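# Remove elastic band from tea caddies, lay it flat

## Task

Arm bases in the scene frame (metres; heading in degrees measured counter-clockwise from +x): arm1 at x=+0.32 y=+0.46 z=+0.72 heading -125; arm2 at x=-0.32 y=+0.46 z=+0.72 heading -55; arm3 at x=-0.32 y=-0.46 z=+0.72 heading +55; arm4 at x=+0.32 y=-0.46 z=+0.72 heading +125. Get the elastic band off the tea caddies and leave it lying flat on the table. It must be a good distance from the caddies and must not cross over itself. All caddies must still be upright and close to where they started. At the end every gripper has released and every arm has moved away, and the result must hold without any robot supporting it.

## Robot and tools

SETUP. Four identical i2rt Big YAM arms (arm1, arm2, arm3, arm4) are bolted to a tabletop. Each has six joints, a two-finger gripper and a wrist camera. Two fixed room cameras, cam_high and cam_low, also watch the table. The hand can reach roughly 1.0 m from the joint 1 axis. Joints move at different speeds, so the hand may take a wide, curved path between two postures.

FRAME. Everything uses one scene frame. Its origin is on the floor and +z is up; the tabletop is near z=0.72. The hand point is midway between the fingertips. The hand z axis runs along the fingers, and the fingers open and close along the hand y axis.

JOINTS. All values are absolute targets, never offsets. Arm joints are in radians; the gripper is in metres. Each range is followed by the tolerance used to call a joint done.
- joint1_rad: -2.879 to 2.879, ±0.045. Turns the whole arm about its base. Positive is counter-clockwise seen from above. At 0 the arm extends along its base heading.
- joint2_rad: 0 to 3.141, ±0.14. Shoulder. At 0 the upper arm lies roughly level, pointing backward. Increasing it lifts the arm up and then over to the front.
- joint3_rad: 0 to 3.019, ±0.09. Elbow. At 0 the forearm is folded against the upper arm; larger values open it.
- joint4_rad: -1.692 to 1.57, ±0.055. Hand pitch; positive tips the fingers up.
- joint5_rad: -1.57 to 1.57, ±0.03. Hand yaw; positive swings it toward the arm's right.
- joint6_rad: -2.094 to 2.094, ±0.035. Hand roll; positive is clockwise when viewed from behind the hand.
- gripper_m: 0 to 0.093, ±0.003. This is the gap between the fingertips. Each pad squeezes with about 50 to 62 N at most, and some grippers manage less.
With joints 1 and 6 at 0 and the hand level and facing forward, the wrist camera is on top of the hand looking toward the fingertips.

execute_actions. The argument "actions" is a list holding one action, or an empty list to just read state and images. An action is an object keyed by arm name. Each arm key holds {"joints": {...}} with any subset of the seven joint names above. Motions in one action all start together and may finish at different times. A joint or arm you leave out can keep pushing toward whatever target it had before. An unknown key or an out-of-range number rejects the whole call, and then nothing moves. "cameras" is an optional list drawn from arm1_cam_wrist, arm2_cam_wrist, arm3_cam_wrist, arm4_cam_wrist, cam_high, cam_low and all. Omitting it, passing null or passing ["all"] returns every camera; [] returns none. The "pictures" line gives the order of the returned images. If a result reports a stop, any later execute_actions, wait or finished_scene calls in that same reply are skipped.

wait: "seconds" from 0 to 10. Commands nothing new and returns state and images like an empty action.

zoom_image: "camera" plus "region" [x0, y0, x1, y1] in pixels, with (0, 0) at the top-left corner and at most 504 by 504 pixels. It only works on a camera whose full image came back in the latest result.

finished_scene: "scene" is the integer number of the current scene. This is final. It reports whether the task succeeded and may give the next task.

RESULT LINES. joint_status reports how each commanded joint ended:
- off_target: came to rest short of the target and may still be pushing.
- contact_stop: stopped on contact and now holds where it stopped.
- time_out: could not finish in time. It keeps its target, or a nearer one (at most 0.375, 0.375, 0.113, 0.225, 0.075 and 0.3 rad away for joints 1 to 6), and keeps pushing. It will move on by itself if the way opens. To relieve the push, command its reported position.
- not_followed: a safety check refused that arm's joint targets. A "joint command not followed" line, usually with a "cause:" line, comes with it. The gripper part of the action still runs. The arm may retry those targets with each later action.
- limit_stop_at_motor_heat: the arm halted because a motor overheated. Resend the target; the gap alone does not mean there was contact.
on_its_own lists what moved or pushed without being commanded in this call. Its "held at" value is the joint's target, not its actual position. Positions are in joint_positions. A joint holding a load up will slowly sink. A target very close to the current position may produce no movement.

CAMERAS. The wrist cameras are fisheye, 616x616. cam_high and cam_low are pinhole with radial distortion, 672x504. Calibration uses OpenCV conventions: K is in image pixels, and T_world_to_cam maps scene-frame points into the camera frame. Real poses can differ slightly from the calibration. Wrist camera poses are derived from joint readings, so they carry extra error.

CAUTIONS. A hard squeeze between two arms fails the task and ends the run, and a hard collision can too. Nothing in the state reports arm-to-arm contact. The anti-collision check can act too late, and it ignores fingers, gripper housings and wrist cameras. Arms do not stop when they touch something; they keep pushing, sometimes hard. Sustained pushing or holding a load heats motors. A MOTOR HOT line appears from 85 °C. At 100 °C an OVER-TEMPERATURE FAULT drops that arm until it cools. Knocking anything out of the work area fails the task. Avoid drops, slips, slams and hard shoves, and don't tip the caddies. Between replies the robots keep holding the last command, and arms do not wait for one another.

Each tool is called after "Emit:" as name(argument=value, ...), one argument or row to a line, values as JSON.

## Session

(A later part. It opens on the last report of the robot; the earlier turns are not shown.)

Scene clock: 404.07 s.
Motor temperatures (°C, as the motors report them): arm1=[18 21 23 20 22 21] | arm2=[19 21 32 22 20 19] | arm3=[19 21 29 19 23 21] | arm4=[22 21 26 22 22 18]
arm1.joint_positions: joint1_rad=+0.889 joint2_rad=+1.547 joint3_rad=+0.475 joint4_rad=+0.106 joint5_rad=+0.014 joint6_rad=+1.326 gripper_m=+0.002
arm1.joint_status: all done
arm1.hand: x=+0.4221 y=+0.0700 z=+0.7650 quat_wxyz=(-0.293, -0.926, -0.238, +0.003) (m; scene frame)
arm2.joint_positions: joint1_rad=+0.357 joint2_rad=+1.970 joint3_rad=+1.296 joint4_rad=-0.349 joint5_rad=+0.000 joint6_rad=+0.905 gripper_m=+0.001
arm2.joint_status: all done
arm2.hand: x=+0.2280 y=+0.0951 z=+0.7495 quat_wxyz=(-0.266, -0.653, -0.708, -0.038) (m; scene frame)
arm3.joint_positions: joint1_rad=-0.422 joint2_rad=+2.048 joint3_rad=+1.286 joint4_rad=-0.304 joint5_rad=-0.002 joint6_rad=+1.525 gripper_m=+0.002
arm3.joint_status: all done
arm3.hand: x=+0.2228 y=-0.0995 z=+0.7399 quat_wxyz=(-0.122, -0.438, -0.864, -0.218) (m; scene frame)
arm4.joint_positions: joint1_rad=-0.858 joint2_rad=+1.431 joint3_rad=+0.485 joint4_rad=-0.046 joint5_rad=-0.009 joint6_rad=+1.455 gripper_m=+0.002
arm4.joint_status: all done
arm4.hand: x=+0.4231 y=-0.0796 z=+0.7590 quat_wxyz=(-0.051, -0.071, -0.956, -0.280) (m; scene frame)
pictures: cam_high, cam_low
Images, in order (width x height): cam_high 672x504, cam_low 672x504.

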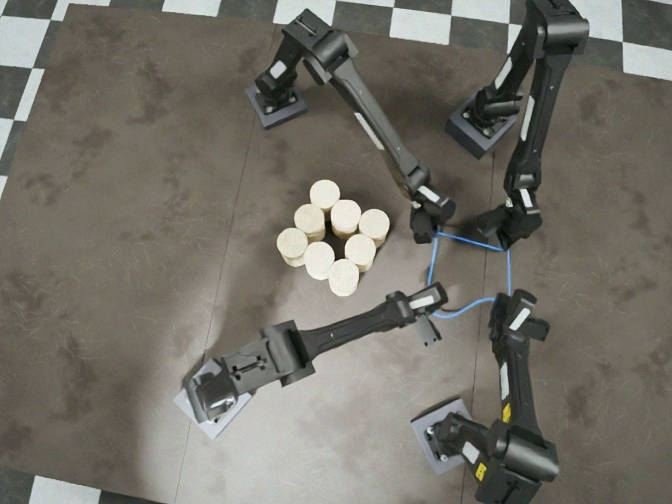

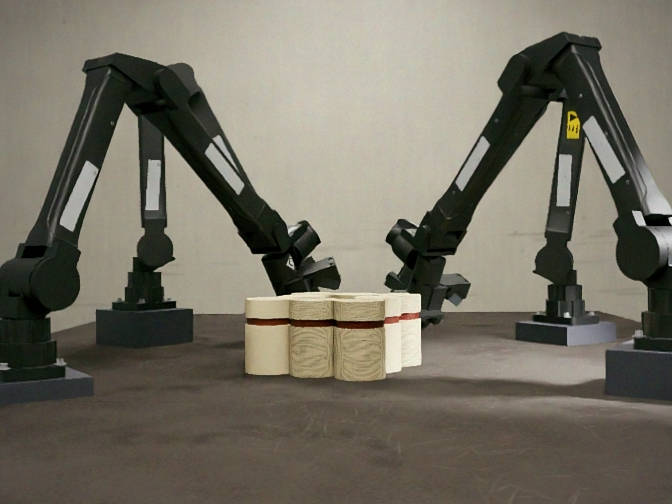

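Emit:
execute_actions(
  actions=[
    {"arm1":{"joints":{"joint3_rad":0.42,"joint4_rad":0.06}},"arm4":{"joints":{"joint3_rad":0.44,"joint4_rad":-0.08}},"arm2":{"joints":{"joint4_rad":-0.40}}},
  ],
  cameras=[],
)

Emit:
execute_actions(
  actions=[
    {"arm1":{"joints":{"gripper_m":0.02}},"arm4":{"joints":{"gripper_m":0.02}},"arm2":{"joints":{"gripper_m":0.02}},"arm3":{"joints":{"gripper_m":0.02}}},
  ],
)

Scene clock: 411.30 s.
Motor temperatures (°C, as the motors report them): arm1=[18 21 23 20 22 21] | arm2=[19 22 32 22 20 19] | arm3=[19 22 29 20 22 21] | arm4=[22 21 26 22 21 18]
arm1.joint_positions: joint1_rad=+0.889 joint2_rad=+1.547 joint3_rad=+0.453 joint4_rad=+0.097 joint5_rad=+0.014 joint6_rad=+1.326 gripper_m=+0.002
arm1.joint_status: all done
arm1.hand: x=+0.4185 y=+0.0835 z=+0.7569 quat_wxyz=(-0.278, -0.930, -0.239, +0.003) (m; scene frame)
arm2.joint_positions: joint1_rad=+0.357 joint2_rad=+1.970 joint3_rad=+1.296 joint4_rad=-0.381 joint5_rad=+0.000 joint6_rad=+0.905 gripper_m=+0.001
arm2.joint_status: all done
arm2.hand: x=+0.2223 y=+0.0988 z=+0.7456 quat_wxyz=(-0.251, -0.656, -0.711, -0.036) (m; scene frame)
arm3.joint_positions: joint1_rad=-0.422 joint2_rad=+2.048 joint3_rad=+1.286 joint4_rad=-0.304 joint5_rad=-0.002 joint6_rad=+1.525 gripper_m=+0.002
arm3.joint_status: not commanded
arm3.hand: x=+0.2228 y=-0.0995 z=+0.7399 quat_wxyz=(-0.122, -0.438, -0.864, -0.218) (m; scene frame)
arm4.joint_positions: joint1_rad=-0.858 joint2_rad=+1.431 joint3_rad=+0.466 joint4_rad=-0.046 joint5_rad=-0.010 joint6_rad=+1.455 gripper_m=+0.002
arm4.joint_status: all done
arm4.hand: x=+0.4205 y=-0.0890 z=+0.7524 quat_wxyz=(-0.049, -0.071, -0.959, -0.271) (m; scene frame)
pictures: none
No camera images: the call's "cameras" was empty. Leave "cameras" out to get every camera's image.

Scene clock: 412.00 s.
Motor temperatures (°C, as the motors report them): arm1=[18 21 23 20 21 21] | arm2=[19 22 32 22 20 19] | arm3=[19 22 29 20 22 21] | arm4=[22 21 26 22 21 18]
arm1.joint_positions: joint1_rad=+0.901 joint2_rad=+1.548 joint3_rad=+0.416 joint4_rad=+0.065 joint5_rad=+0.004 joint6_rad=+1.323 gripper_m=+0.020
arm1.joint_status: all done
arm1.hand: x=+0.4172 y=+0.1119 z=+0.7419 quat_wxyz=(-0.244, -0.937, -0.250, -0.003) (m; scene frame)
arm2.joint_positions: joint1_rad=+0.357 joint2_rad=+1.970 joint3_rad=+1.296 joint4_rad=-0.391 joint5_rad=+0.000 joint6_rad=+0.905 gripper_m=+0.020
arm2.joint_status: all done
arm2.hand: x=+0.2206 y=+0.1000 z=+0.7444 quat_wxyz=(-0.246, -0.656, -0.712, -0.035) (m; scene frame)
arm3.joint_positions: joint1_rad=-0.422 joint2_rad=+2.048 joint3_rad=+1.286 joint4_rad=-0.304 joint5_rad=-0.002 joint6_rad=+1.525 gripper_m=+0.020
arm3.joint_status: all done
arm3.hand: x=+0.2228 y=-0.0995 z=+0.7399 quat_wxyz=(-0.122, -0.438, -0.864, -0.218) (m; scene frame)
arm4.joint_positions: joint1_rad=-0.866 joint2_rad=+1.431 joint3_rad=+0.436 joint4_rad=-0.071 joint5_rad=-0.003 joint6_rad=+1.455 gripper_m=+0.020
arm4.joint_status: all done
arm4.hand: x=+0.4190 y=-0.1104 z=+0.7393 quat_wxyz=(-0.049, -0.077, -0.965, -0.244) (m; scene frame)
pictures: arm1_cam_wrist, arm2_cam_wrist, arm3_cam_wrist, arm4_cam_wrist, cam_high, cam_low
camera_calibration (this result's frames):
arm1_cam_wrist: T_world_to_cam=[[-0.463488, 0.749389, -0.472858, 0.461549], [0.624003, 0.654913, 0.426273, -0.648083], [0.629125, -0.0974927, -0.771166, 0.442152], [0, 0, 0, 1]] pos_world=[0.340159, 0.121665, 0.83548]
arm2_cam_wrist: T_world_to_cam=[[-0.915516, -0.143072, -0.375981, 0.495298], [-0.25224, 0.932231, 0.259464, -0.22405], [0.313379, 0.33238, -0.88956, 0.688689], [0, 0, 0, 1]] pos_world=[0.181118, 0.0508229, 0.856986]
arm3_cam_wrist: T_world_to_cam=[[-0.705414, -0.517281, -0.484573, 0.46852], [-0.708676, 0.50218, 0.495574, -0.153874], [-0.0130082, 0.692991, -0.720829, 0.729122], [0, 0, 0, 1]] pos_world=[0.230938, -0.185646, 0.828861]
arm4_cam_wrist: T_world_to_cam=[[-0.124286, -0.872066, -0.473344, 0.304693], [-0.87603, -0.127583, 0.465073, 0.0145241], [-0.465965, 0.472466, -0.748099, 0.926793], [0, 0, 0, 1]] pos_world=[0.482446, -0.170313, 0.830803]
Images, in order (width x height): arm1_cam_wrist 616x616, arm2_cam_wrist 616x616, arm3_cam_wrist 616x616, arm4_cam_wrist 616x616, cam_high 672x504, cam_low 672x504.

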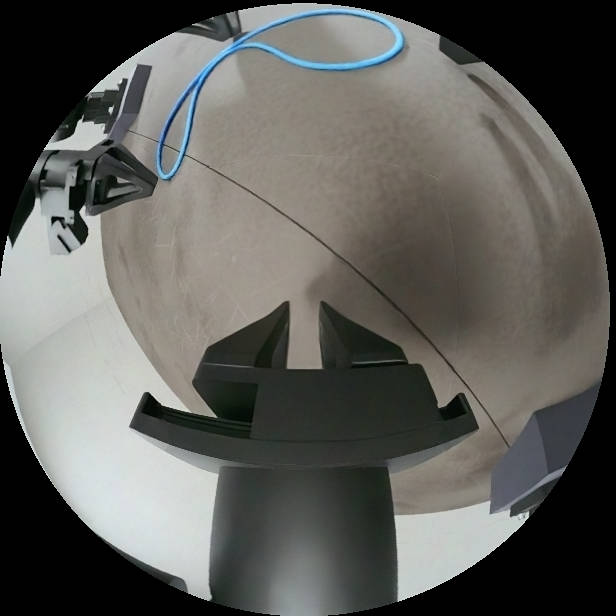

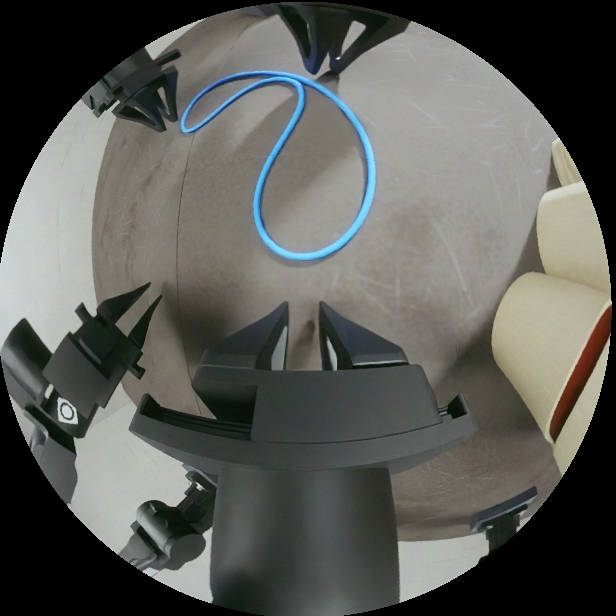

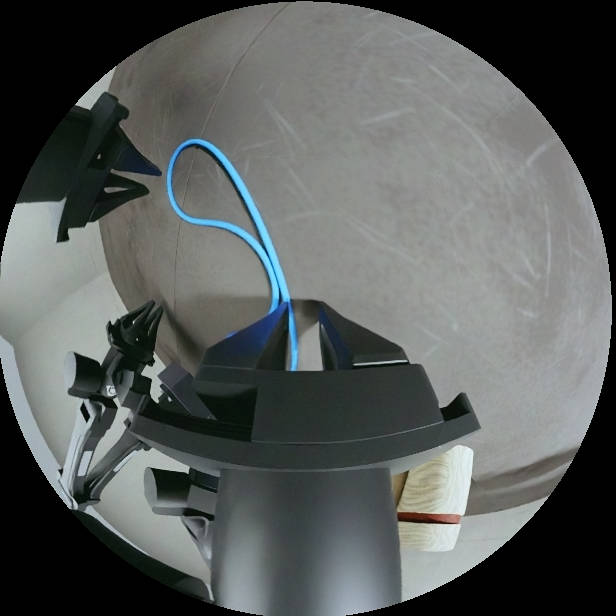

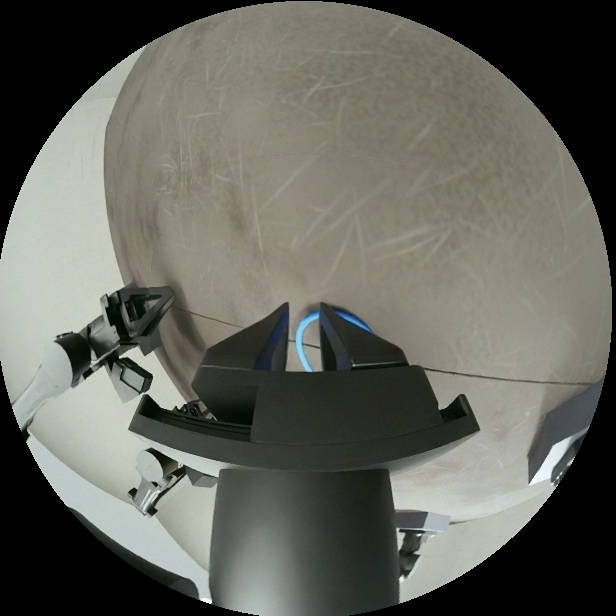

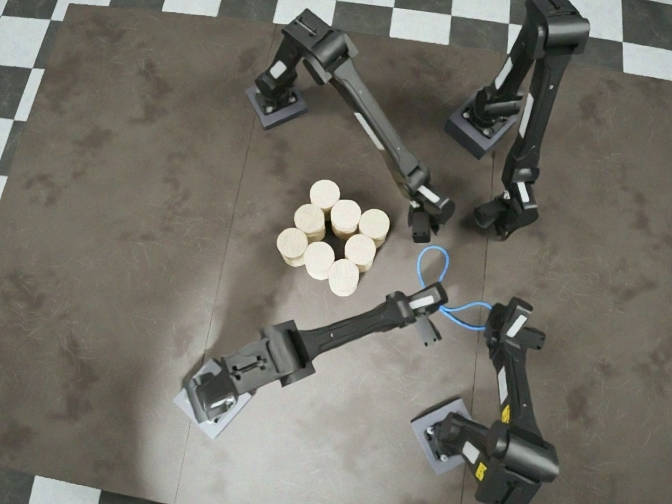

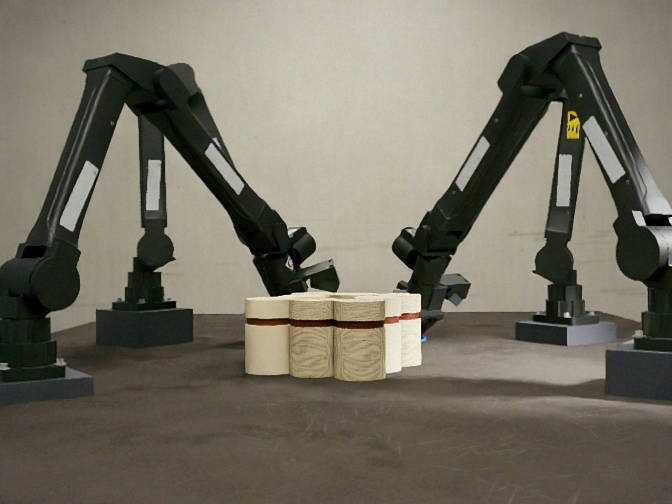

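Snapped inward; may touch itself. Raise arms and look.

Emit:
execute_actions(
  actions=[
    {"arm1":{"joints":{"joint2_rad":1.1,"joint3_rad":0.5,"joint4_rad":-0.45,"gripper_m":0,"joint6_rad":0}},"arm2":{"joints":{"joint2_rad":1.3,"joint3_rad":1.0,"joint4_rad":-0.9,"gripper_m":0,"joint6_rad":0}},"arm3":{"joints":{"joint2_rad":1.3,"joint3_rad":1.0,"joint4_rad":-0.9}},"arm4":{"joints":{"joint2_rad":0.9,"joint3_rad":0.5,"joint4_rad":-0.7}}},
  ],
  cameras=["cam_high","arm4_cam_wrist"],
)

Emit:
zoom_image(
  camera="cam_high",
  region=[390,220,530,360],
)

Scene clock: 419.40 s.
Motor temperatures (°C, as the motors report them): arm1=[18 21 23 20 21 21] | arm2=[19 22 31 22 20 19] | arm3=[19 22 30 20 22 21] | arm4=[22 21 26 22 21 18]
arm1.joint_positions: joint1_rad=+0.901 joint2_rad=+1.101 joint3_rad=+0.480 joint4_rad=-0.442 joint5_rad=+0.004 joint6_rad=+0.009 gripper_m=+0.001
arm1.joint_status: all done
arm1.hand: x=+0.4116 y=+0.1307 z=+0.8545 quat_wxyz=(-0.197, -0.589, -0.770, +0.148) (m; scene frame)
arm2.joint_positions: joint1_rad=+0.357 joint2_rad=+1.290 joint3_rad=+1.005 joint4_rad=-0.890 joint5_rad=+0.000 joint6_rad=+0.018 gripper_m=+0.000
arm2.joint_status: all done
arm2.hand: x=+0.0504 y=+0.2152 z=+0.9243 quat_wxyz=(-0.186, -0.291, -0.937, +0.059) (m; scene frame)
arm3.joint_positions: joint1_rad=-0.422 joint2_rad=+1.287 joint3_rad=+0.993 joint4_rad=-0.887 joint5_rad=-0.001 joint6_rad=+1.525 gripper_m=+0.020
arm3.joint_status: all done
arm3.hand: x=+0.0468 y=-0.2168 z=+0.9579 quat_wxyz=(-0.094, -0.444, -0.875, -0.169) (m; scene frame)
arm4.joint_positions: joint1_rad=-0.866 joint2_rad=+0.900 joint3_rad=+0.463 joint4_rad=-0.689 joint5_rad=-0.003 joint6_rad=+1.455 gripper_m=+0.020
arm4.joint_status: all done
arm4.hand: x=+0.3992 y=-0.1792 z=+0.8459 quat_wxyz=(-0.043, -0.077, -0.972, -0.216) (m; scene frame)
pictures: arm4_cam_wrist, cam_high
camera_calibration (this result's frames):
arm4_cam_wrist: T_world_to_cam=[[-0.131702, -0.897643, -0.420586, 0.246432], [-0.86835, -0.100181, 0.485728, -0.0767991], [-0.478144, 0.429187, -0.766274, 1.04225], [0, 0, 0, 1]] pos_world=[0.464113, -0.233806, 0.939599]
Images, in order (width x height): arm4_cam_wrist 616x616, cam_high 672x504.

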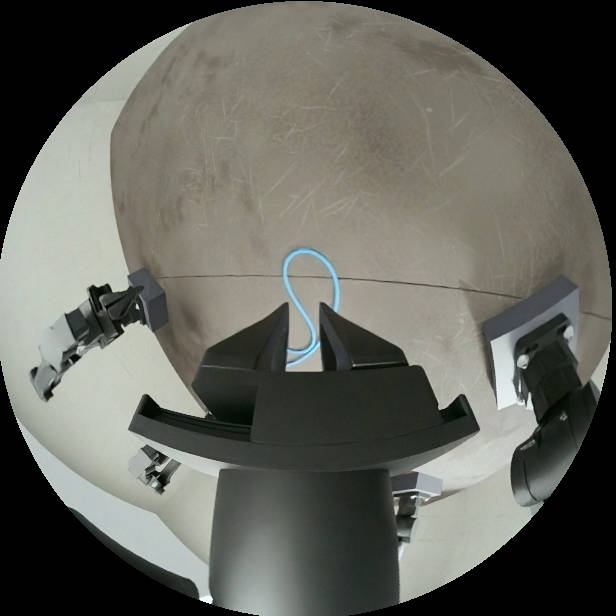

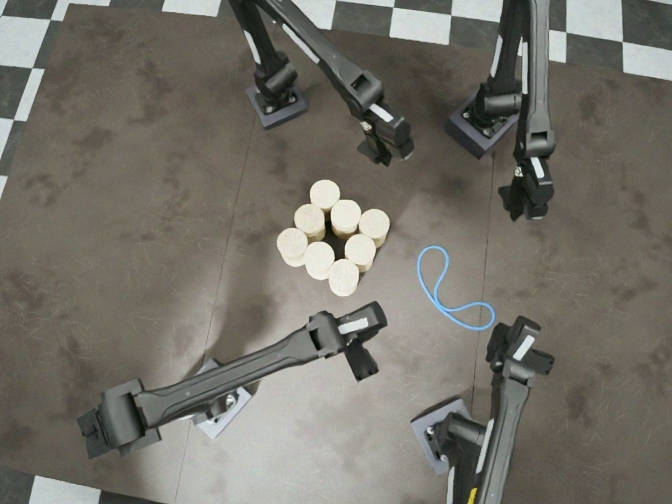

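Region (390, 220, 530, 360) of cam_high's 672x504 image, scaled by 3.600, with more detail than that image has.

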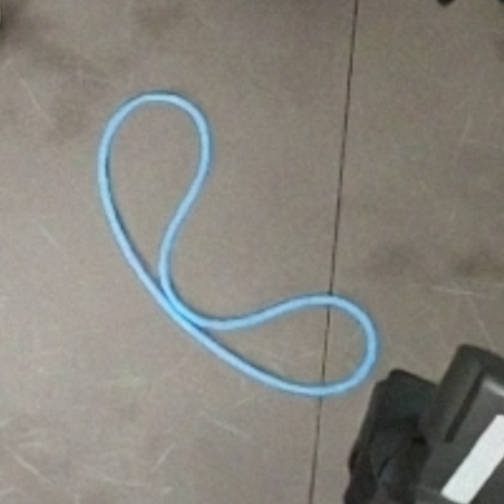

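Emit:
execute_actions(
  actions=[
    {"arm1":{"joints":{"joint1_rad":0.43,"joint2_rad":1.685,"joint3_rad":0.89,"joint4_rad":-0.48}},"arm2":{"joints":{"joint1_rad":-0.3,"joint2_rad":0.5,"joint3_rad":0.8,"joint4_rad":-1.3}},"arm3":{"joints":{"joint1_rad":0.083,"joint2_rad":1.76,"joint3_rad":1.5,"joint4_rad":-1.27,"joint6_rad":0,"gripper_m":0}},"arm4":{"joints":{"joint2_rad":0.6,"joint3_rad":0.6,"joint4_rad":-1.2,"joint6_rad":0,"gripper_m":0}}},
  ],
  cameras=["cam_high","arm1_cam_wrist","arm3_cam_wrist"],
)

Scene clock: 451.03 s.
Motor temperatures (°C, as the motors report them): arm1=[18 21 25 20 21 21] | arm2=[19 21 32 21 20 19] | arm3=[19 21 32 19 21 21] | arm4=[22 20 30 22 20 18]
arm1.joint_positions: joint1_rad=+0.421 joint2_rad=+1.685 joint3_rad=+0.872 joint4_rad=-0.478 joint5_rad=+0.001 joint6_rad=+0.007 gripper_m=+0.001
arm1.joint_status: all done
arm1.hand: x=+0.2252 y=+0.0072 z=+0.7767 quat_wxyz=(-0.084, -0.771, -0.623, +0.105) (m; scene frame)
arm2.joint_positions: joint1_rad=-0.295 joint2_rad=+0.499 joint3_rad=+0.802 joint4_rad=-1.291 joint5_rad=+0.000 joint6_rad=+0.016 gripper_m=+0.000
arm2.joint_status: all done
arm2.hand: x=-0.2458 y=+0.2520 z=+1.0277 quat_wxyz=(-0.234, -0.561, -0.776, +0.170) (m; scene frame)
arm3.joint_positions: joint1_rad=+0.093 joint2_rad=+1.744 joint3_rad=+1.459 joint4_rad=-1.256 joint5_rad=-0.001 joint6_rad=+0.010 gripper_m=+0.000
arm3.joint_status: all done
arm3.hand: x=-0.0809 y=+0.0106 z=+0.9222 quat_wxyz=(-0.012, +0.519, -0.855, -0.009) (m; scene frame)
arm4.joint_positions: joint1_rad=-0.866 joint2_rad=+0.593 joint3_rad=+0.566 joint4_rad=-1.188 joint5_rad=-0.002 joint6_rad=+0.010 gripper_m=+0.001
arm4.joint_status: all done
arm4.hand: x=+0.3776 y=-0.2547 z=+0.9177 quat_wxyz=(-0.140, +0.590, -0.788, -0.106) (m; scene frame)
pictures: arm1_cam_wrist, arm3_cam_wrist, cam_high
camera_calibration (this result's frames):
arm1_cam_wrist: T_world_to_cam=[[-0.97809, 0.207737, -0.0135978, 0.230575], [0.189138, 0.914013, 0.358898, -0.326156], [0.086985, 0.348463, -0.933278, 0.824433], [0, 0, 0, 1]] pos_world=[0.215498, -0.0370725, 0.889617]
arm3_cam_wrist: T_world_to_cam=[[0.88522, -0.465162, -0.00325313, 0.0838086], [-0.384534, -0.735681, 0.55759, -0.532542], [-0.261763, -0.492339, -0.83011, 0.873415], [0, 0, 0, 1]] pos_world=[-0.0503415, 0.0772199, 1.02224]
Images, in order (width x height): arm1_cam_wrist 616x616, arm3_cam_wrist 616x616, cam_high 672x504.

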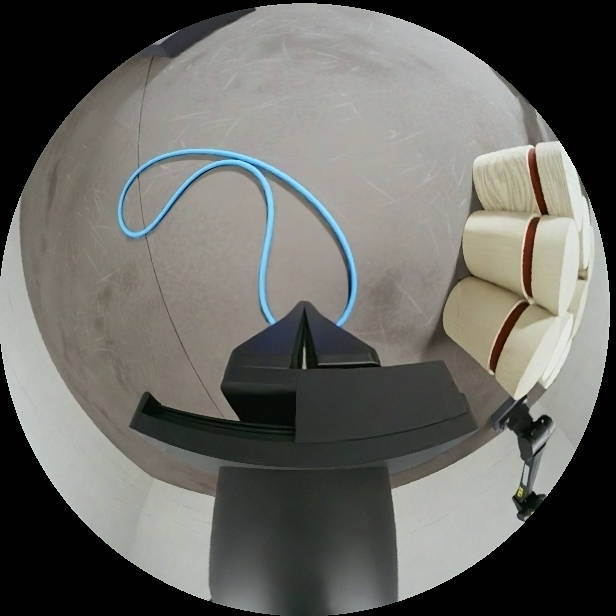

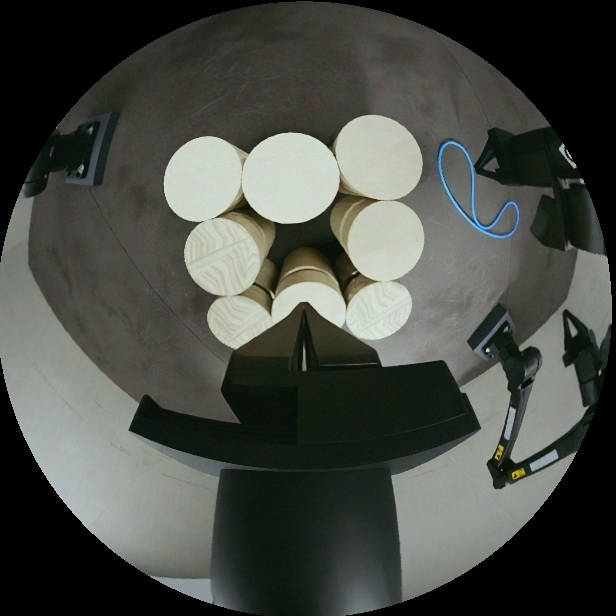

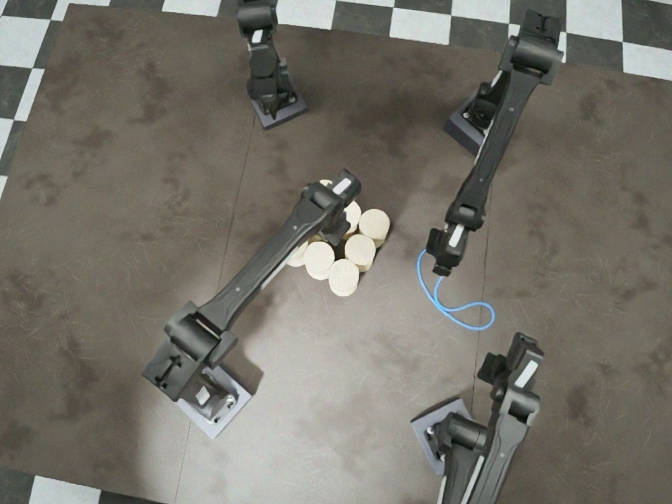

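Emit:
execute_actions(
  actions=[
    {"arm1":{"joints":{"joint2_rad":1.815,"joint3_rad":0.90,"joint4_rad":-0.36}},"arm3":{"joints":{"joint2_rad":1.865,"joint3_rad":1.545,"joint4_rad":-1.19}}},
  ],
  cameras=["arm1_cam_wrist","arm3_cam_wrist"],
)

Scene clock: 462.23 s.
Motor temperatures (°C, as the motors report them): arm1=[18 22 25 20 21 21] | arm2=[19 21 32 21 20 19] | arm3=[19 22 33 19 21 21] | arm4=[22 20 31 22 20 18]
arm1.joint_positions: joint1_rad=+0.421 joint2_rad=+1.806 joint3_rad=+0.881 joint4_rad=-0.368 joint5_rad=+0.001 joint6_rad=+0.007 gripper_m=+0.001
arm1.joint_status: all done
arm1.hand: x=+0.2230 y=-0.0028 z=+0.7328 quat_wxyz=(-0.083, -0.771, -0.623, +0.104) (m; scene frame)
arm2.joint_positions: joint1_rad=-0.295 joint2_rad=+0.499 joint3_rad=+0.802 joint4_rad=-1.291 joint5_rad=+0.000 joint6_rad=+0.016 gripper_m=+0.000
arm2.joint_status: not commanded
arm2.hand: x=-0.2458 y=+0.2520 z=+1.0277 quat_wxyz=(-0.234, -0.561, -0.776, +0.170) (m; scene frame)
arm3.joint_positions: joint1_rad=+0.093 joint2_rad=+1.847 joint3_rad=+1.518 joint4_rad=-1.202 joint5_rad=-0.001 joint6_rad=+0.009 gripper_m=+0.000
arm3.joint_status: all done
arm3.hand: x=-0.0656 y=+0.0408 z=+0.8909 quat_wxyz=(-0.017, +0.519, -0.854, -0.012) (m; scene frame)
arm4.joint_positions: joint1_rad=-0.866 joint2_rad=+0.593 joint3_rad=+0.566 joint4_rad=-1.188 joint5_rad=-0.002 joint6_rad=+0.009 gripper_m=+0.001
arm4.joint_status: not commanded
arm4.hand: x=+0.3776 y=-0.2547 z=+0.9177 quat_wxyz=(-0.140, +0.591, -0.788, -0.106) (m; scene frame)
pictures: arm1_cam_wrist, arm3_cam_wrist
camera_calibration (this result's frames):
arm1_cam_wrist: T_world_to_cam=[[-0.978083, 0.207772, -0.0135876, 0.229912], [0.188975, 0.913205, 0.361034, -0.302386], [0.0874211, 0.350553, -0.932454, 0.786441], [0, 0, 0, 1]] pos_world=[0.213265, -0.0473181, 0.845616]
arm3_cam_wrist: T_world_to_cam=[[0.885408, -0.464802, -0.0033919, 0.0843489], [-0.386939, -0.741091, 0.548692, -0.478953], [-0.257547, -0.484504, -0.836018, 0.871544], [0, 0, 0, 1]] pos_world=[-0.0355454, 0.106525, 0.99171]
Images, in order (width x height): arm1_cam_wrist 616x616, arm3_cam_wrist 616x616.

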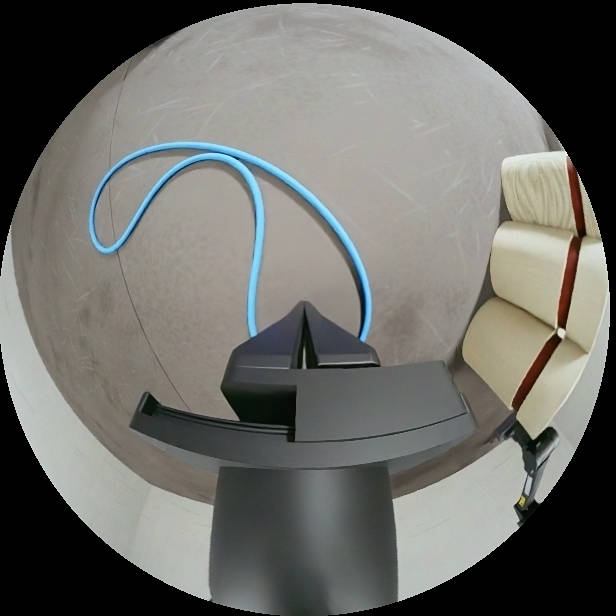

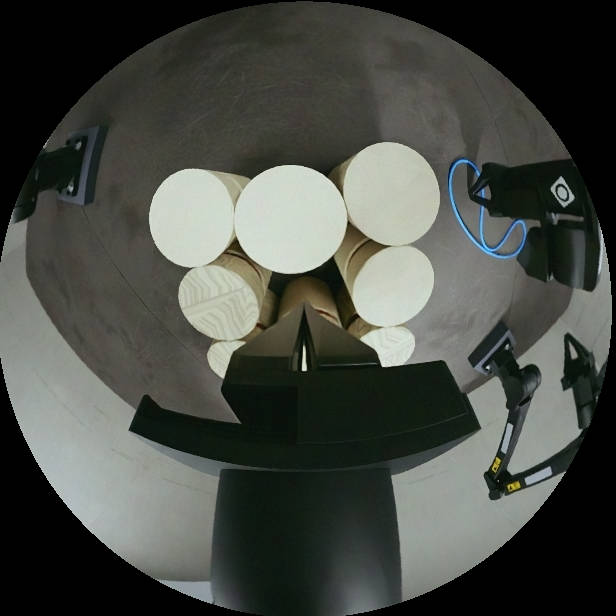

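Emit:
execute_actions(
  actions=[
    {"arm1":{"joints":{"joint2_rad":1.835}},"arm3":{"joints":{"joint1_rad":0.115,"joint2_rad":2.02}}},
  ],
  cameras=["arm3_cam_wrist","cam_low"],
)

Scene clock: 468.23 s.
Motor temperatures (°C, as the motors report them): arm1=[18 22 25 20 21 21] | arm2=[19 21 32 21 20 19] | arm3=[19 22 33 19 21 21] | arm4=[22 20 31 22 20 18]
arm1.joint_positions: joint1_rad=+0.421 joint2_rad=+1.809 joint3_rad=+0.881 joint4_rad=-0.368 joint5_rad=+0.001 joint6_rad=+0.007 gripper_m=+0.001
arm1.joint_status: all done
arm1.hand: x=+0.2231 y=-0.0023 z=+0.7313 quat_wxyz=(-0.083, -0.771, -0.623, +0.103) (m; scene frame)
arm2.joint_positions: joint1_rad=-0.295 joint2_rad=+0.499 joint3_rad=+0.802 joint4_rad=-1.291 joint5_rad=+0.000 joint6_rad=+0.016 gripper_m=+0.000
arm2.joint_status: not commanded
arm2.hand: x=-0.2458 y=+0.2520 z=+1.0277 quat_wxyz=(-0.234, -0.561, -0.776, +0.170) (m; scene frame)
arm3.joint_positions: joint1_rad=+0.106 joint2_rad=+2.015 joint3_rad=+1.522 joint4_rad=-1.201 joint5_rad=-0.001 joint6_rad=+0.009 gripper_m=+0.000
arm3.joint_status: all done
arm3.hand: x=-0.0768 y=+0.0357 z=+0.8021 quat_wxyz=(+0.052, +0.524, -0.849, +0.032) (m; scene frame)
arm4.joint_positions: joint1_rad=-0.866 joint2_rad=+0.593 joint3_rad=+0.566 joint4_rad=-1.188 joint5_rad=-0.002 joint6_rad=+0.009 gripper_m=+0.001
arm4.joint_status: not commanded
arm4.hand: x=+0.3776 y=-0.2547 z=+0.9177 quat_wxyz=(-0.140, +0.591, -0.788, -0.106) (m; scene frame)
pictures: arm3_cam_wrist, cam_low
camera_calibration (this result's frames):
arm3_cam_wrist: T_world_to_cam=[[0.89179, -0.452449, -0.00110508, 0.0897949], [-0.332098, -0.65623, 0.677549, -0.540504], [-0.307282, -0.603865, -0.735476, 0.71176], [0, 0, 0, 1]] pos_world=[-0.0408676, 0.11574, 0.8898]
Images, in order (width x height): arm3_cam_wrist 616x616, cam_low 672x504.

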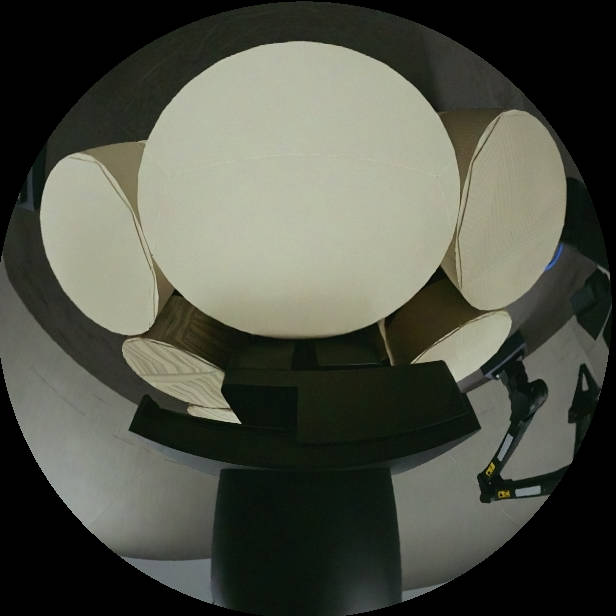

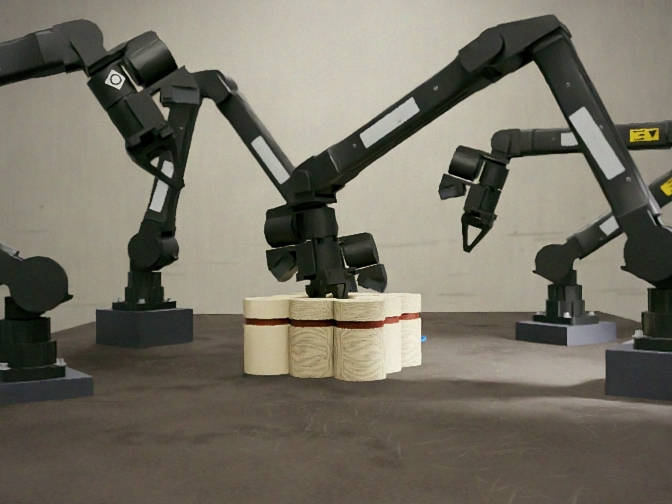

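Emit:
execute_actions(
  actions=[
    {"arm1":{"joints":{"joint1_rad":0.72,"joint2_rad":1.815}},"arm3":{"joints":{"joint4_rad":-1.06}}},
  ],
  cameras=["arm1_cam_wrist","cam_low"],
)

Emit:
execute_actions(
  actions=[
    {"arm1":{"joints":{"joint1_rad":0.66}},"arm3":{"joints":{"joint4_rad":-1.17}}},
  ],
  cameras=[],
)

Emit:
execute_actions(
  actions=[
    {"arm1":{"joints":{"joint2_rad":1.2,"joint4_rad":-0.9}},"arm3":{"joints":{"joint2_rad":1.2}}},
  ],
  cameras=["cam_high"],
)

Scene clock: 479.73 s.
Motor temperatures (°C, as the motors report them): arm1=[18 22 24 20 21 21] | arm2=[19 21 32 21 20 19] | arm3=[19 23 33 19 21 21] | arm4=[22 20 32 22 20 18]
arm1.joint_positions: joint1_rad=+0.731 joint2_rad=+1.809 joint3_rad=+0.881 joint4_rad=-0.366 joint5_rad=+0.001 joint6_rad=+0.007 gripper_m=+0.001
arm1.joint_status: all done
arm1.hand: x=+0.3687 y=-0.0101 z=+0.7313 quat_wxyz=(-0.099, -0.666, -0.734, +0.089) (m; scene frame)
arm2.joint_positions: joint1_rad=-0.295 joint2_rad=+0.499 joint3_rad=+0.802 joint4_rad=-1.291 joint5_rad=+0.000 joint6_rad=+0.016 gripper_m=+0.000
arm2.joint_status: not commanded
arm2.hand: x=-0.2458 y=+0.2520 z=+1.0277 quat_wxyz=(-0.234, -0.561, -0.776, +0.170) (m; scene frame)
arm3.joint_positions: joint1_rad=+0.106 joint2_rad=+2.015 joint3_rad=+1.522 joint4_rad=-1.076 joint5_rad=-0.001 joint6_rad=+0.009 gripper_m=+0.000
arm3.joint_status: all done
arm3.hand: x=-0.0632 y=+0.0633 z=+0.8002 quat_wxyz=(-0.001, +0.525, -0.851, -0.002) (m; scene frame)
arm4.joint_positions: joint1_rad=-0.866 joint2_rad=+0.593 joint3_rad=+0.566 joint4_rad=-1.188 joint5_rad=-0.002 joint6_rad=+0.009 gripper_m=+0.001
arm4.joint_status: not commanded
arm4.hand: x=+0.3776 y=-0.2547 z=+0.9177 quat_wxyz=(-0.140, +0.591, -0.788, -0.106) (m; scene frame)
pictures: arm1_cam_wrist, cam_low
camera_calibration (this result's frames):
arm1_cam_wrist: T_world_to_cam=[[-0.994794, -0.100568, -0.0164854, 0.379057], [-0.0996814, 0.926569, 0.362675, -0.217328], [-0.0211988, 0.36243, -0.93177, 0.814504], [0, 0, 0, 1]] pos_world=[0.372686, -0.0557103, 0.843998]
Images, in order (width x height): arm1_cam_wrist 616x616, cam_low 672x504.

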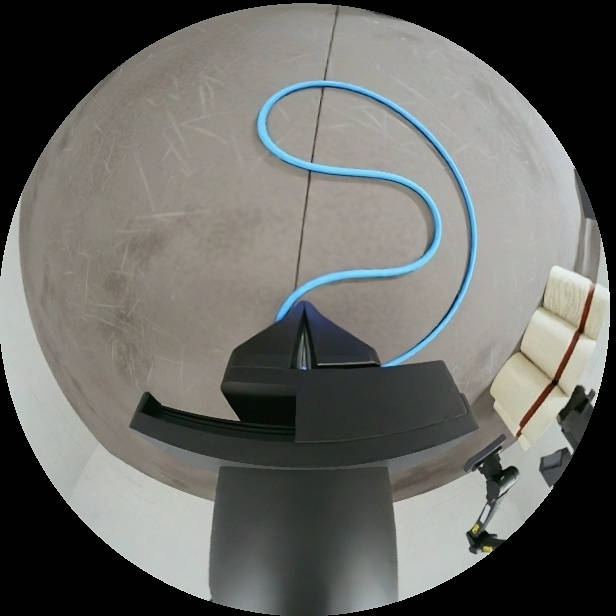

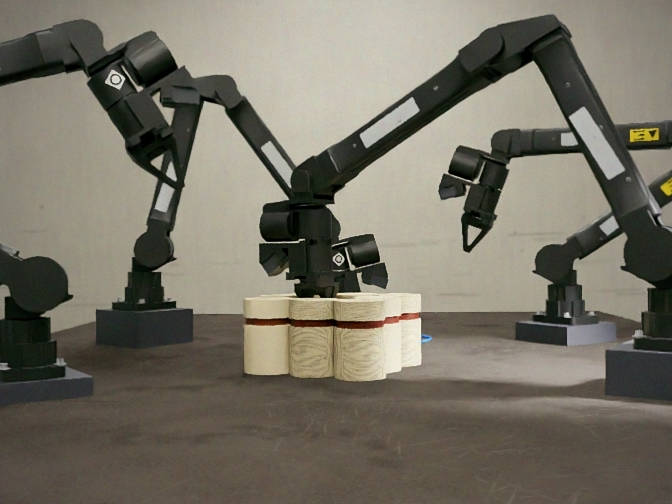

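Scene clock: 480.50 s.
Motor temperatures (°C, as the motors report them): arm1=[18 22 24 20 21 21] | arm2=[19 21 32 21 20 19] | arm3=[19 23 33 19 21 21] | arm4=[22 20 32 22 20 18]
arm1.joint_positions: joint1_rad=+0.659 joint2_rad=+1.809 joint3_rad=+0.881 joint4_rad=-0.366 joint5_rad=+0.000 joint6_rad=+0.007 gripper_m=+0.001
arm1.joint_status: all done
arm1.hand: x=+0.3350 y=-0.0124 z=+0.7313 quat_wxyz=(-0.096, -0.692, -0.710, +0.092) (m; scene frame)
arm2.joint_positions: joint1_rad=-0.295 joint2_rad=+0.499 joint3_rad=+0.802 joint4_rad=-1.291 joint5_rad=+0.000 joint6_rad=+0.016 gripper_m=+0.000
arm2.joint_status: not commanded
arm2.hand: x=-0.2458 y=+0.2520 z=+1.0277 quat_wxyz=(-0.234, -0.561, -0.776, +0.170) (m; scene frame)
arm3.joint_positions: joint1_rad=+0.106 joint2_rad=+2.015 joint3_rad=+1.522 joint4_rad=-1.157 joint5_rad=-0.001 joint6_rad=+0.009 gripper_m=+0.000
arm3.joint_status: all done
arm3.hand: x=-0.0720 y=+0.0453 z=+0.8010 quat_wxyz=(+0.034, +0.525, -0.850, +0.020) (m; scene frame)
arm4.joint_positions: joint1_rad=-0.866 joint2_rad=+0.593 joint3_rad=+0.566 joint4_rad=-1.188 joint5_rad=-0.002 joint6_rad=+0.009 gripper_m=+0.001
arm4.joint_status: not commanded
arm4.hand: x=+0.3776 y=-0.2547 z=+0.9177 quat_wxyz=(-0.140, +0.591, -0.788, -0.106) (m; scene frame)
pictures: none
No camera images: the call's "cameras" was empty. Leave "cameras" out to get every camera's image.

Scene clock: 482.13 s.
Motor temperatures (°C, as the motors report them): arm1=[18 22 25 20 21 21] | arm2=[19 21 32 21 20 19] | arm3=[19 23 33 19 21 21] | arm4=[22 20 32 22 20 18]
arm1.joint_positions: joint1_rad=+0.659 joint2_rad=+1.192 joint3_rad=+0.881 joint4_rad=-0.893 joint5_rad=+0.000 joint6_rad=+0.007 gripper_m=+0.001
arm1.joint_status: all done
arm1.hand: x=+0.3325 y=+0.0618 z=+0.9531 quat_wxyz=(-0.128, -0.687, -0.705, +0.123) (m; scene frame)
arm2.joint_positions: joint1_rad=-0.295 joint2_rad=+0.499 joint3_rad=+0.802 joint4_rad=-1.291 joint5_rad=+0.000 joint6_rad=+0.016 gripper_m=+0.000
arm2.joint_status: not commanded
arm2.hand: x=-0.2458 y=+0.2520 z=+1.0277 quat_wxyz=(-0.234, -0.561, -0.776, +0.170) (m; scene frame)
arm3.joint_positions: joint1_rad=+0.106 joint2_rad=+1.184 joint3_rad=+1.540 joint4_rad=-1.159 joint5_rad=-0.001 joint6_rad=+0.009 gripper_m=+0.000
arm3.joint_status: all done
arm3.hand: x=-0.1123 y=-0.0377 z=+1.2462 quat_wxyz=(-0.317, +0.487, -0.789, -0.200) (m; scene frame)
arm4.joint_positions: joint1_rad=-0.866 joint2_rad=+0.593 joint3_rad=+0.566 joint4_rad=-1.188 joint5_rad=-0.002 joint6_rad=+0.009 gripper_m=+0.001
arm4.joint_status: not commanded
arm4.hand: x=+0.3776 y=-0.2547 z=+0.9177 quat_wxyz=(-0.140, +0.591, -0.788, -0.106) (m; scene frame)
pictures: cam_high
Images, in order (width x height): cam_high 672x504.

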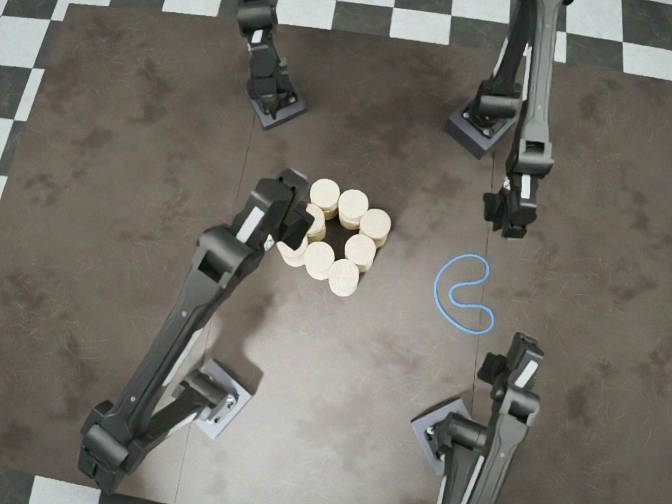

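Emit:
execute_actions(
  actions=[
    {"arm1":{"joints":{"joint2_rad":0.7,"joint3_rad":0.8,"joint4_rad":-1.2}},"arm3":{"joints":{"joint2_rad":0.7,"joint3_rad":1.0}}},
  ],
  cameras=["cam_high","cam_low"],
)

Emit:
zoom_image(
  camera="cam_high",
  region=[250,160,410,320],
)

Scene clock: 487.10 s.
Motor temperatures (°C, as the motors report them): arm1=[18 22 25 20 21 21] | arm2=[19 21 33 21 20 19] | arm3=[19 23 33 19 21 21] | arm4=[22 20 32 22 20 18]
arm1.joint_positions: joint1_rad=+0.659 joint2_rad=+0.693 joint3_rad=+0.789 joint4_rad=-1.193 joint5_rad=+0.000 joint6_rad=+0.007 gripper_m=+0.001
arm1.joint_status: all done
arm1.hand: x=+0.3283 y=+0.1915 z=+1.0358 quat_wxyz=(-0.166, -0.679, -0.697, +0.159) (m; scene frame)
arm2.joint_positions: joint1_rad=-0.295 joint2_rad=+0.499 joint3_rad=+0.802 joint4_rad=-1.291 joint5_rad=+0.000 joint6_rad=+0.016 gripper_m=+0.000
arm2.joint_status: not commanded
arm2.hand: x=-0.2458 y=+0.2520 z=+1.0277 quat_wxyz=(-0.234, -0.561, -0.776, +0.170) (m; scene frame)
arm3.joint_positions: joint1_rad=+0.106 joint2_rad=+0.691 joint3_rad=+0.995 joint4_rad=-1.161 joint5_rad=-0.001 joint6_rad=+0.009 gripper_m=+0.000
arm3.joint_status: all done
arm3.hand: x=-0.1880 y=-0.1922 z=+1.1361 quat_wxyz=(-0.296, +0.492, -0.797, -0.187) (m; scene frame)
arm4.joint_positions: joint1_rad=-0.866 joint2_rad=+0.593 joint3_rad=+0.566 joint4_rad=-1.188 joint5_rad=-0.002 joint6_rad=+0.009 gripper_m=+0.001
arm4.joint_status: not commanded
arm4.hand: x=+0.3776 y=-0.2547 z=+0.9177 quat_wxyz=(-0.140, +0.591, -0.788, -0.106) (m; scene frame)
pictures: cam_high, cam_low
Images, in order (width x height): cam_high 672x504, cam_low 672x504.

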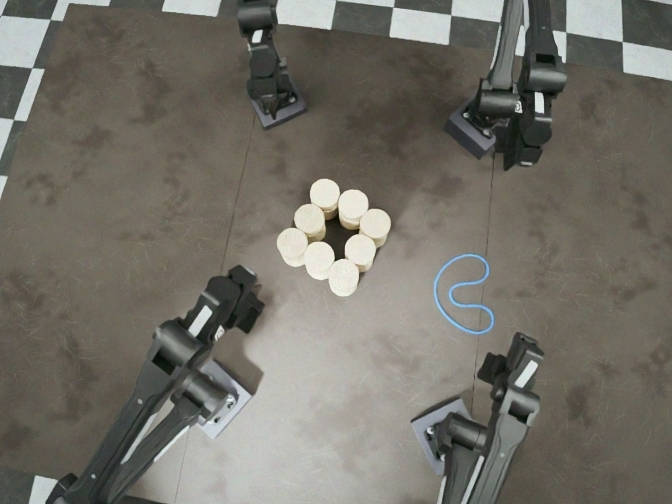

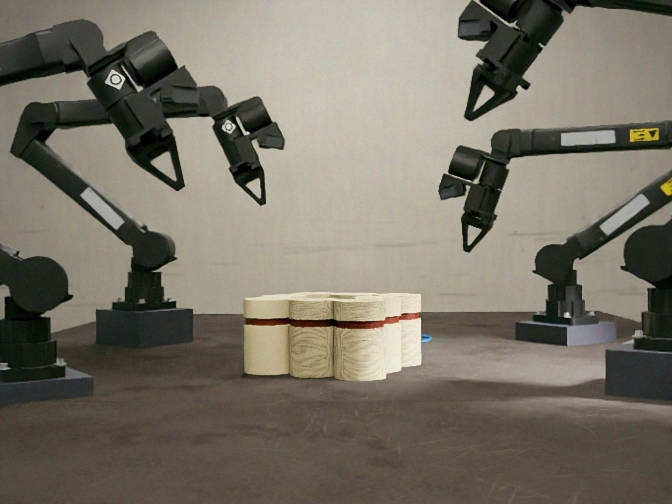

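Region (250, 160, 410, 320) of cam_high's 672x504 image, scaled by 3.150, with more detail than that image has.

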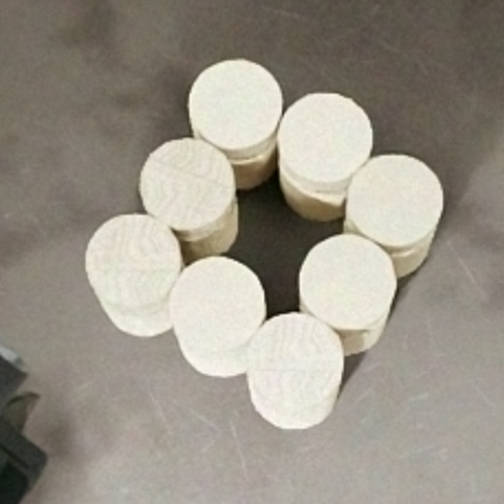

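Emit:
execute_actions(
  actions=[
    {"arm1":{"joints":{"joint1_rad":-0.18,"joint2_rad":1.59,"joint3_rad":0.413,"joint4_rad":0.35}}},
  ],
  cameras=["cam_high","arm1_cam_wrist"],
)

Emit:
zoom_image(
  camera="cam_high",
  region=[250,160,410,320],
)

Scene clock: 498.17 s.
Motor temperatures (°C, as the motors report them): arm1=[18 22 25 20 21 21] | arm2=[19 21 33 21 20 19] | arm3=[19 22 33 19 21 21] | arm4=[22 20 32 22 20 18]
arm1.joint_positions: joint1_rad=-0.178 joint2_rad=+1.581 joint3_rad=+0.409 joint4_rad=+0.337 joint5_rad=-0.003 joint6_rad=+0.007 gripper_m=+0.001
arm1.joint_status: all done
arm1.hand: x=+0.0270 y=+0.1778 z=+0.7673 quat_wxyz=(-0.133, -0.867, -0.348, +0.331) (m; scene frame)
arm2.joint_positions: joint1_rad=-0.295 joint2_rad=+0.499 joint3_rad=+0.802 joint4_rad=-1.291 joint5_rad=+0.000 joint6_rad=+0.016 gripper_m=+0.000
arm2.joint_status: not commanded
arm2.hand: x=-0.2458 y=+0.2520 z=+1.0277 quat_wxyz=(-0.234, -0.561, -0.776, +0.170) (m; scene frame)
arm3.joint_positions: joint1_rad=+0.106 joint2_rad=+0.691 joint3_rad=+0.995 joint4_rad=-1.161 joint5_rad=-0.001 joint6_rad=+0.009 gripper_m=+0.000
arm3.joint_status: not commanded
arm3.hand: x=-0.1880 y=-0.1922 z=+1.1361 quat_wxyz=(-0.296, +0.492, -0.797, -0.187) (m; scene frame)
arm4.joint_positions: joint1_rad=-0.866 joint2_rad=+0.593 joint3_rad=+0.566 joint4_rad=-1.188 joint5_rad=-0.002 joint6_rad=+0.009 gripper_m=+0.001
arm4.joint_status: not commanded
arm4.hand: x=+0.3776 y=-0.2547 z=+0.9177 quat_wxyz=(-0.140, +0.591, -0.788, -0.106) (m; scene frame)
pictures: arm1_cam_wrist, cam_high
camera_calibration (this result's frames):
arm1_cam_wrist: T_world_to_cam=[[-0.698589, 0.715432, -0.0113937, -0.0983441], [0.713197, 0.694947, -0.0916402, -0.0707379], [-0.0576444, -0.0721448, -0.995727, 0.900041], [0, 0, 0, 1]] pos_world=[0.0336303, 0.184451, 0.888592]
Images, in order (width x height): arm1_cam_wrist 616x616, cam_high 672x504.

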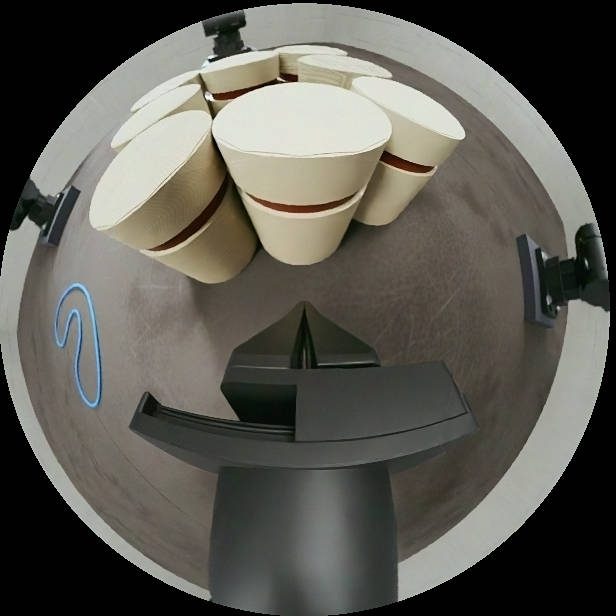

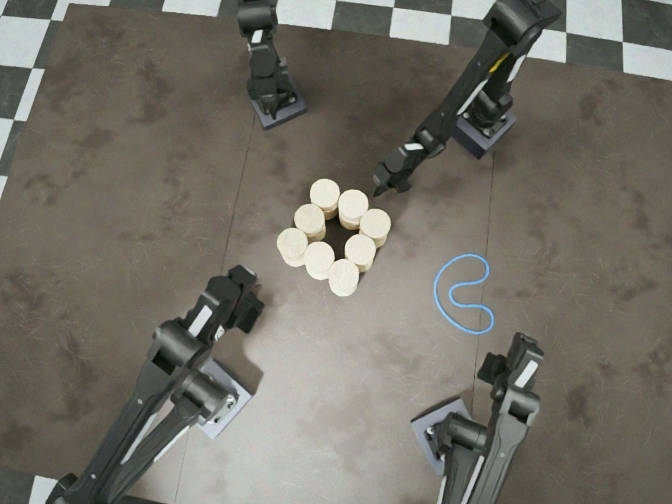

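Region (250, 160, 410, 320) of cam_high's 672x504 image, scaled by 3.150, with more detail than that image has.

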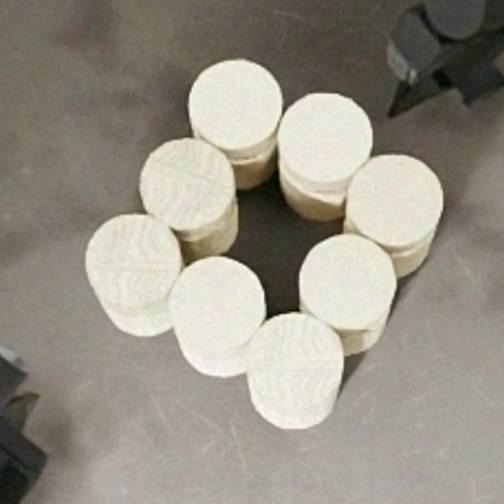

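Emit:
execute_actions(
  actions=[
    {"arm1":{"joints":{"joint2_rad":1.69,"joint3_rad":0.59,"joint4_rad":0.277}}},
  ],
  cameras=["cam_high"],
)

Emit:
zoom_image(
  camera="cam_high",
  region=[250,160,410,320],
)

Scene clock: 508.20 s.
Motor temperatures (°C, as the motors report them): arm1=[18 22 24 20 21 21] | arm2=[19 20 33 21 20 19] | arm3=[19 21 33 19 20 21] | arm4=[22 20 32 22 20 18]
arm1.joint_positions: joint1_rad=-0.178 joint2_rad=+1.686 joint3_rad=+0.577 joint4_rad=+0.282 joint5_rad=-0.003 joint6_rad=+0.007 gripper_m=+0.001
arm1.joint_status: all done
arm1.hand: x=-0.0179 y=+0.1344 z=+0.7687 quat_wxyz=(-0.134, -0.866, -0.348, +0.334) (m; scene frame)
arm2.joint_positions: joint1_rad=-0.295 joint2_rad=+0.499 joint3_rad=+0.802 joint4_rad=-1.291 joint5_rad=+0.000 joint6_rad=+0.016 gripper_m=+0.000
arm2.joint_status: not commanded
arm2.hand: x=-0.2458 y=+0.2520 z=+1.0277 quat_wxyz=(-0.234, -0.561, -0.776, +0.170) (m; scene frame)
arm3.joint_positions: joint1_rad=+0.106 joint2_rad=+0.691 joint3_rad=+0.995 joint4_rad=-1.161 joint5_rad=-0.001 joint6_rad=+0.009 gripper_m=+0.000
arm3.joint_status: not commanded
arm3.hand: x=-0.1880 y=-0.1922 z=+1.1361 quat_wxyz=(-0.296, +0.492, -0.797, -0.187) (m; scene frame)
arm4.joint_positions: joint1_rad=-0.866 joint2_rad=+0.593 joint3_rad=+0.566 joint4_rad=-1.188 joint5_rad=-0.002 joint6_rad=+0.009 gripper_m=+0.001
arm4.joint_status: not commanded
arm4.hand: x=+0.3776 y=-0.2547 z=+0.9177 quat_wxyz=(-0.140, +0.591, -0.788, -0.106) (m; scene frame)
pictures: cam_high
Images, in order (width x height): cam_high 672x504.

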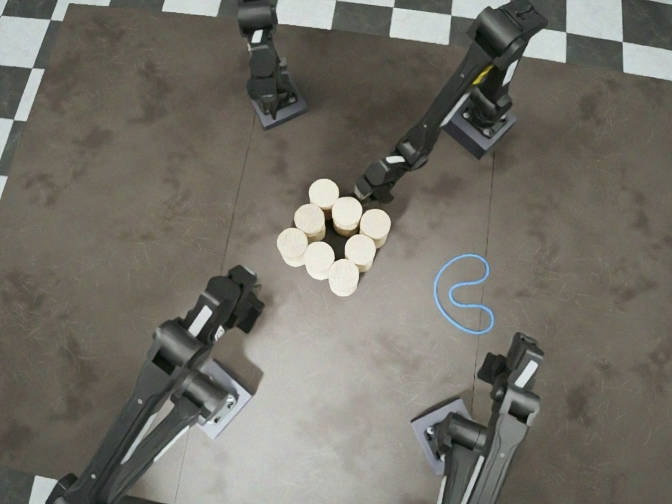

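Region (250, 160, 410, 320) of cam_high's 672x504 image, scaled by 3.150, with more detail than that image has.

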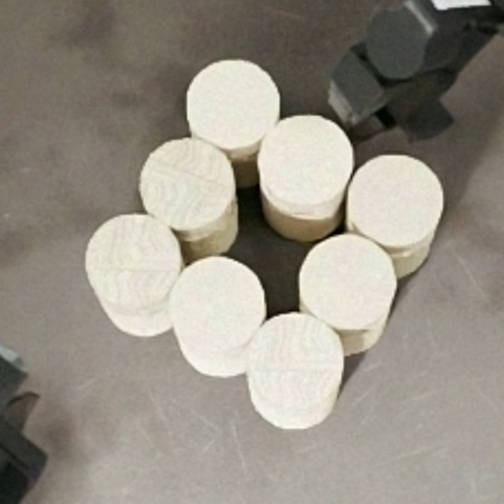

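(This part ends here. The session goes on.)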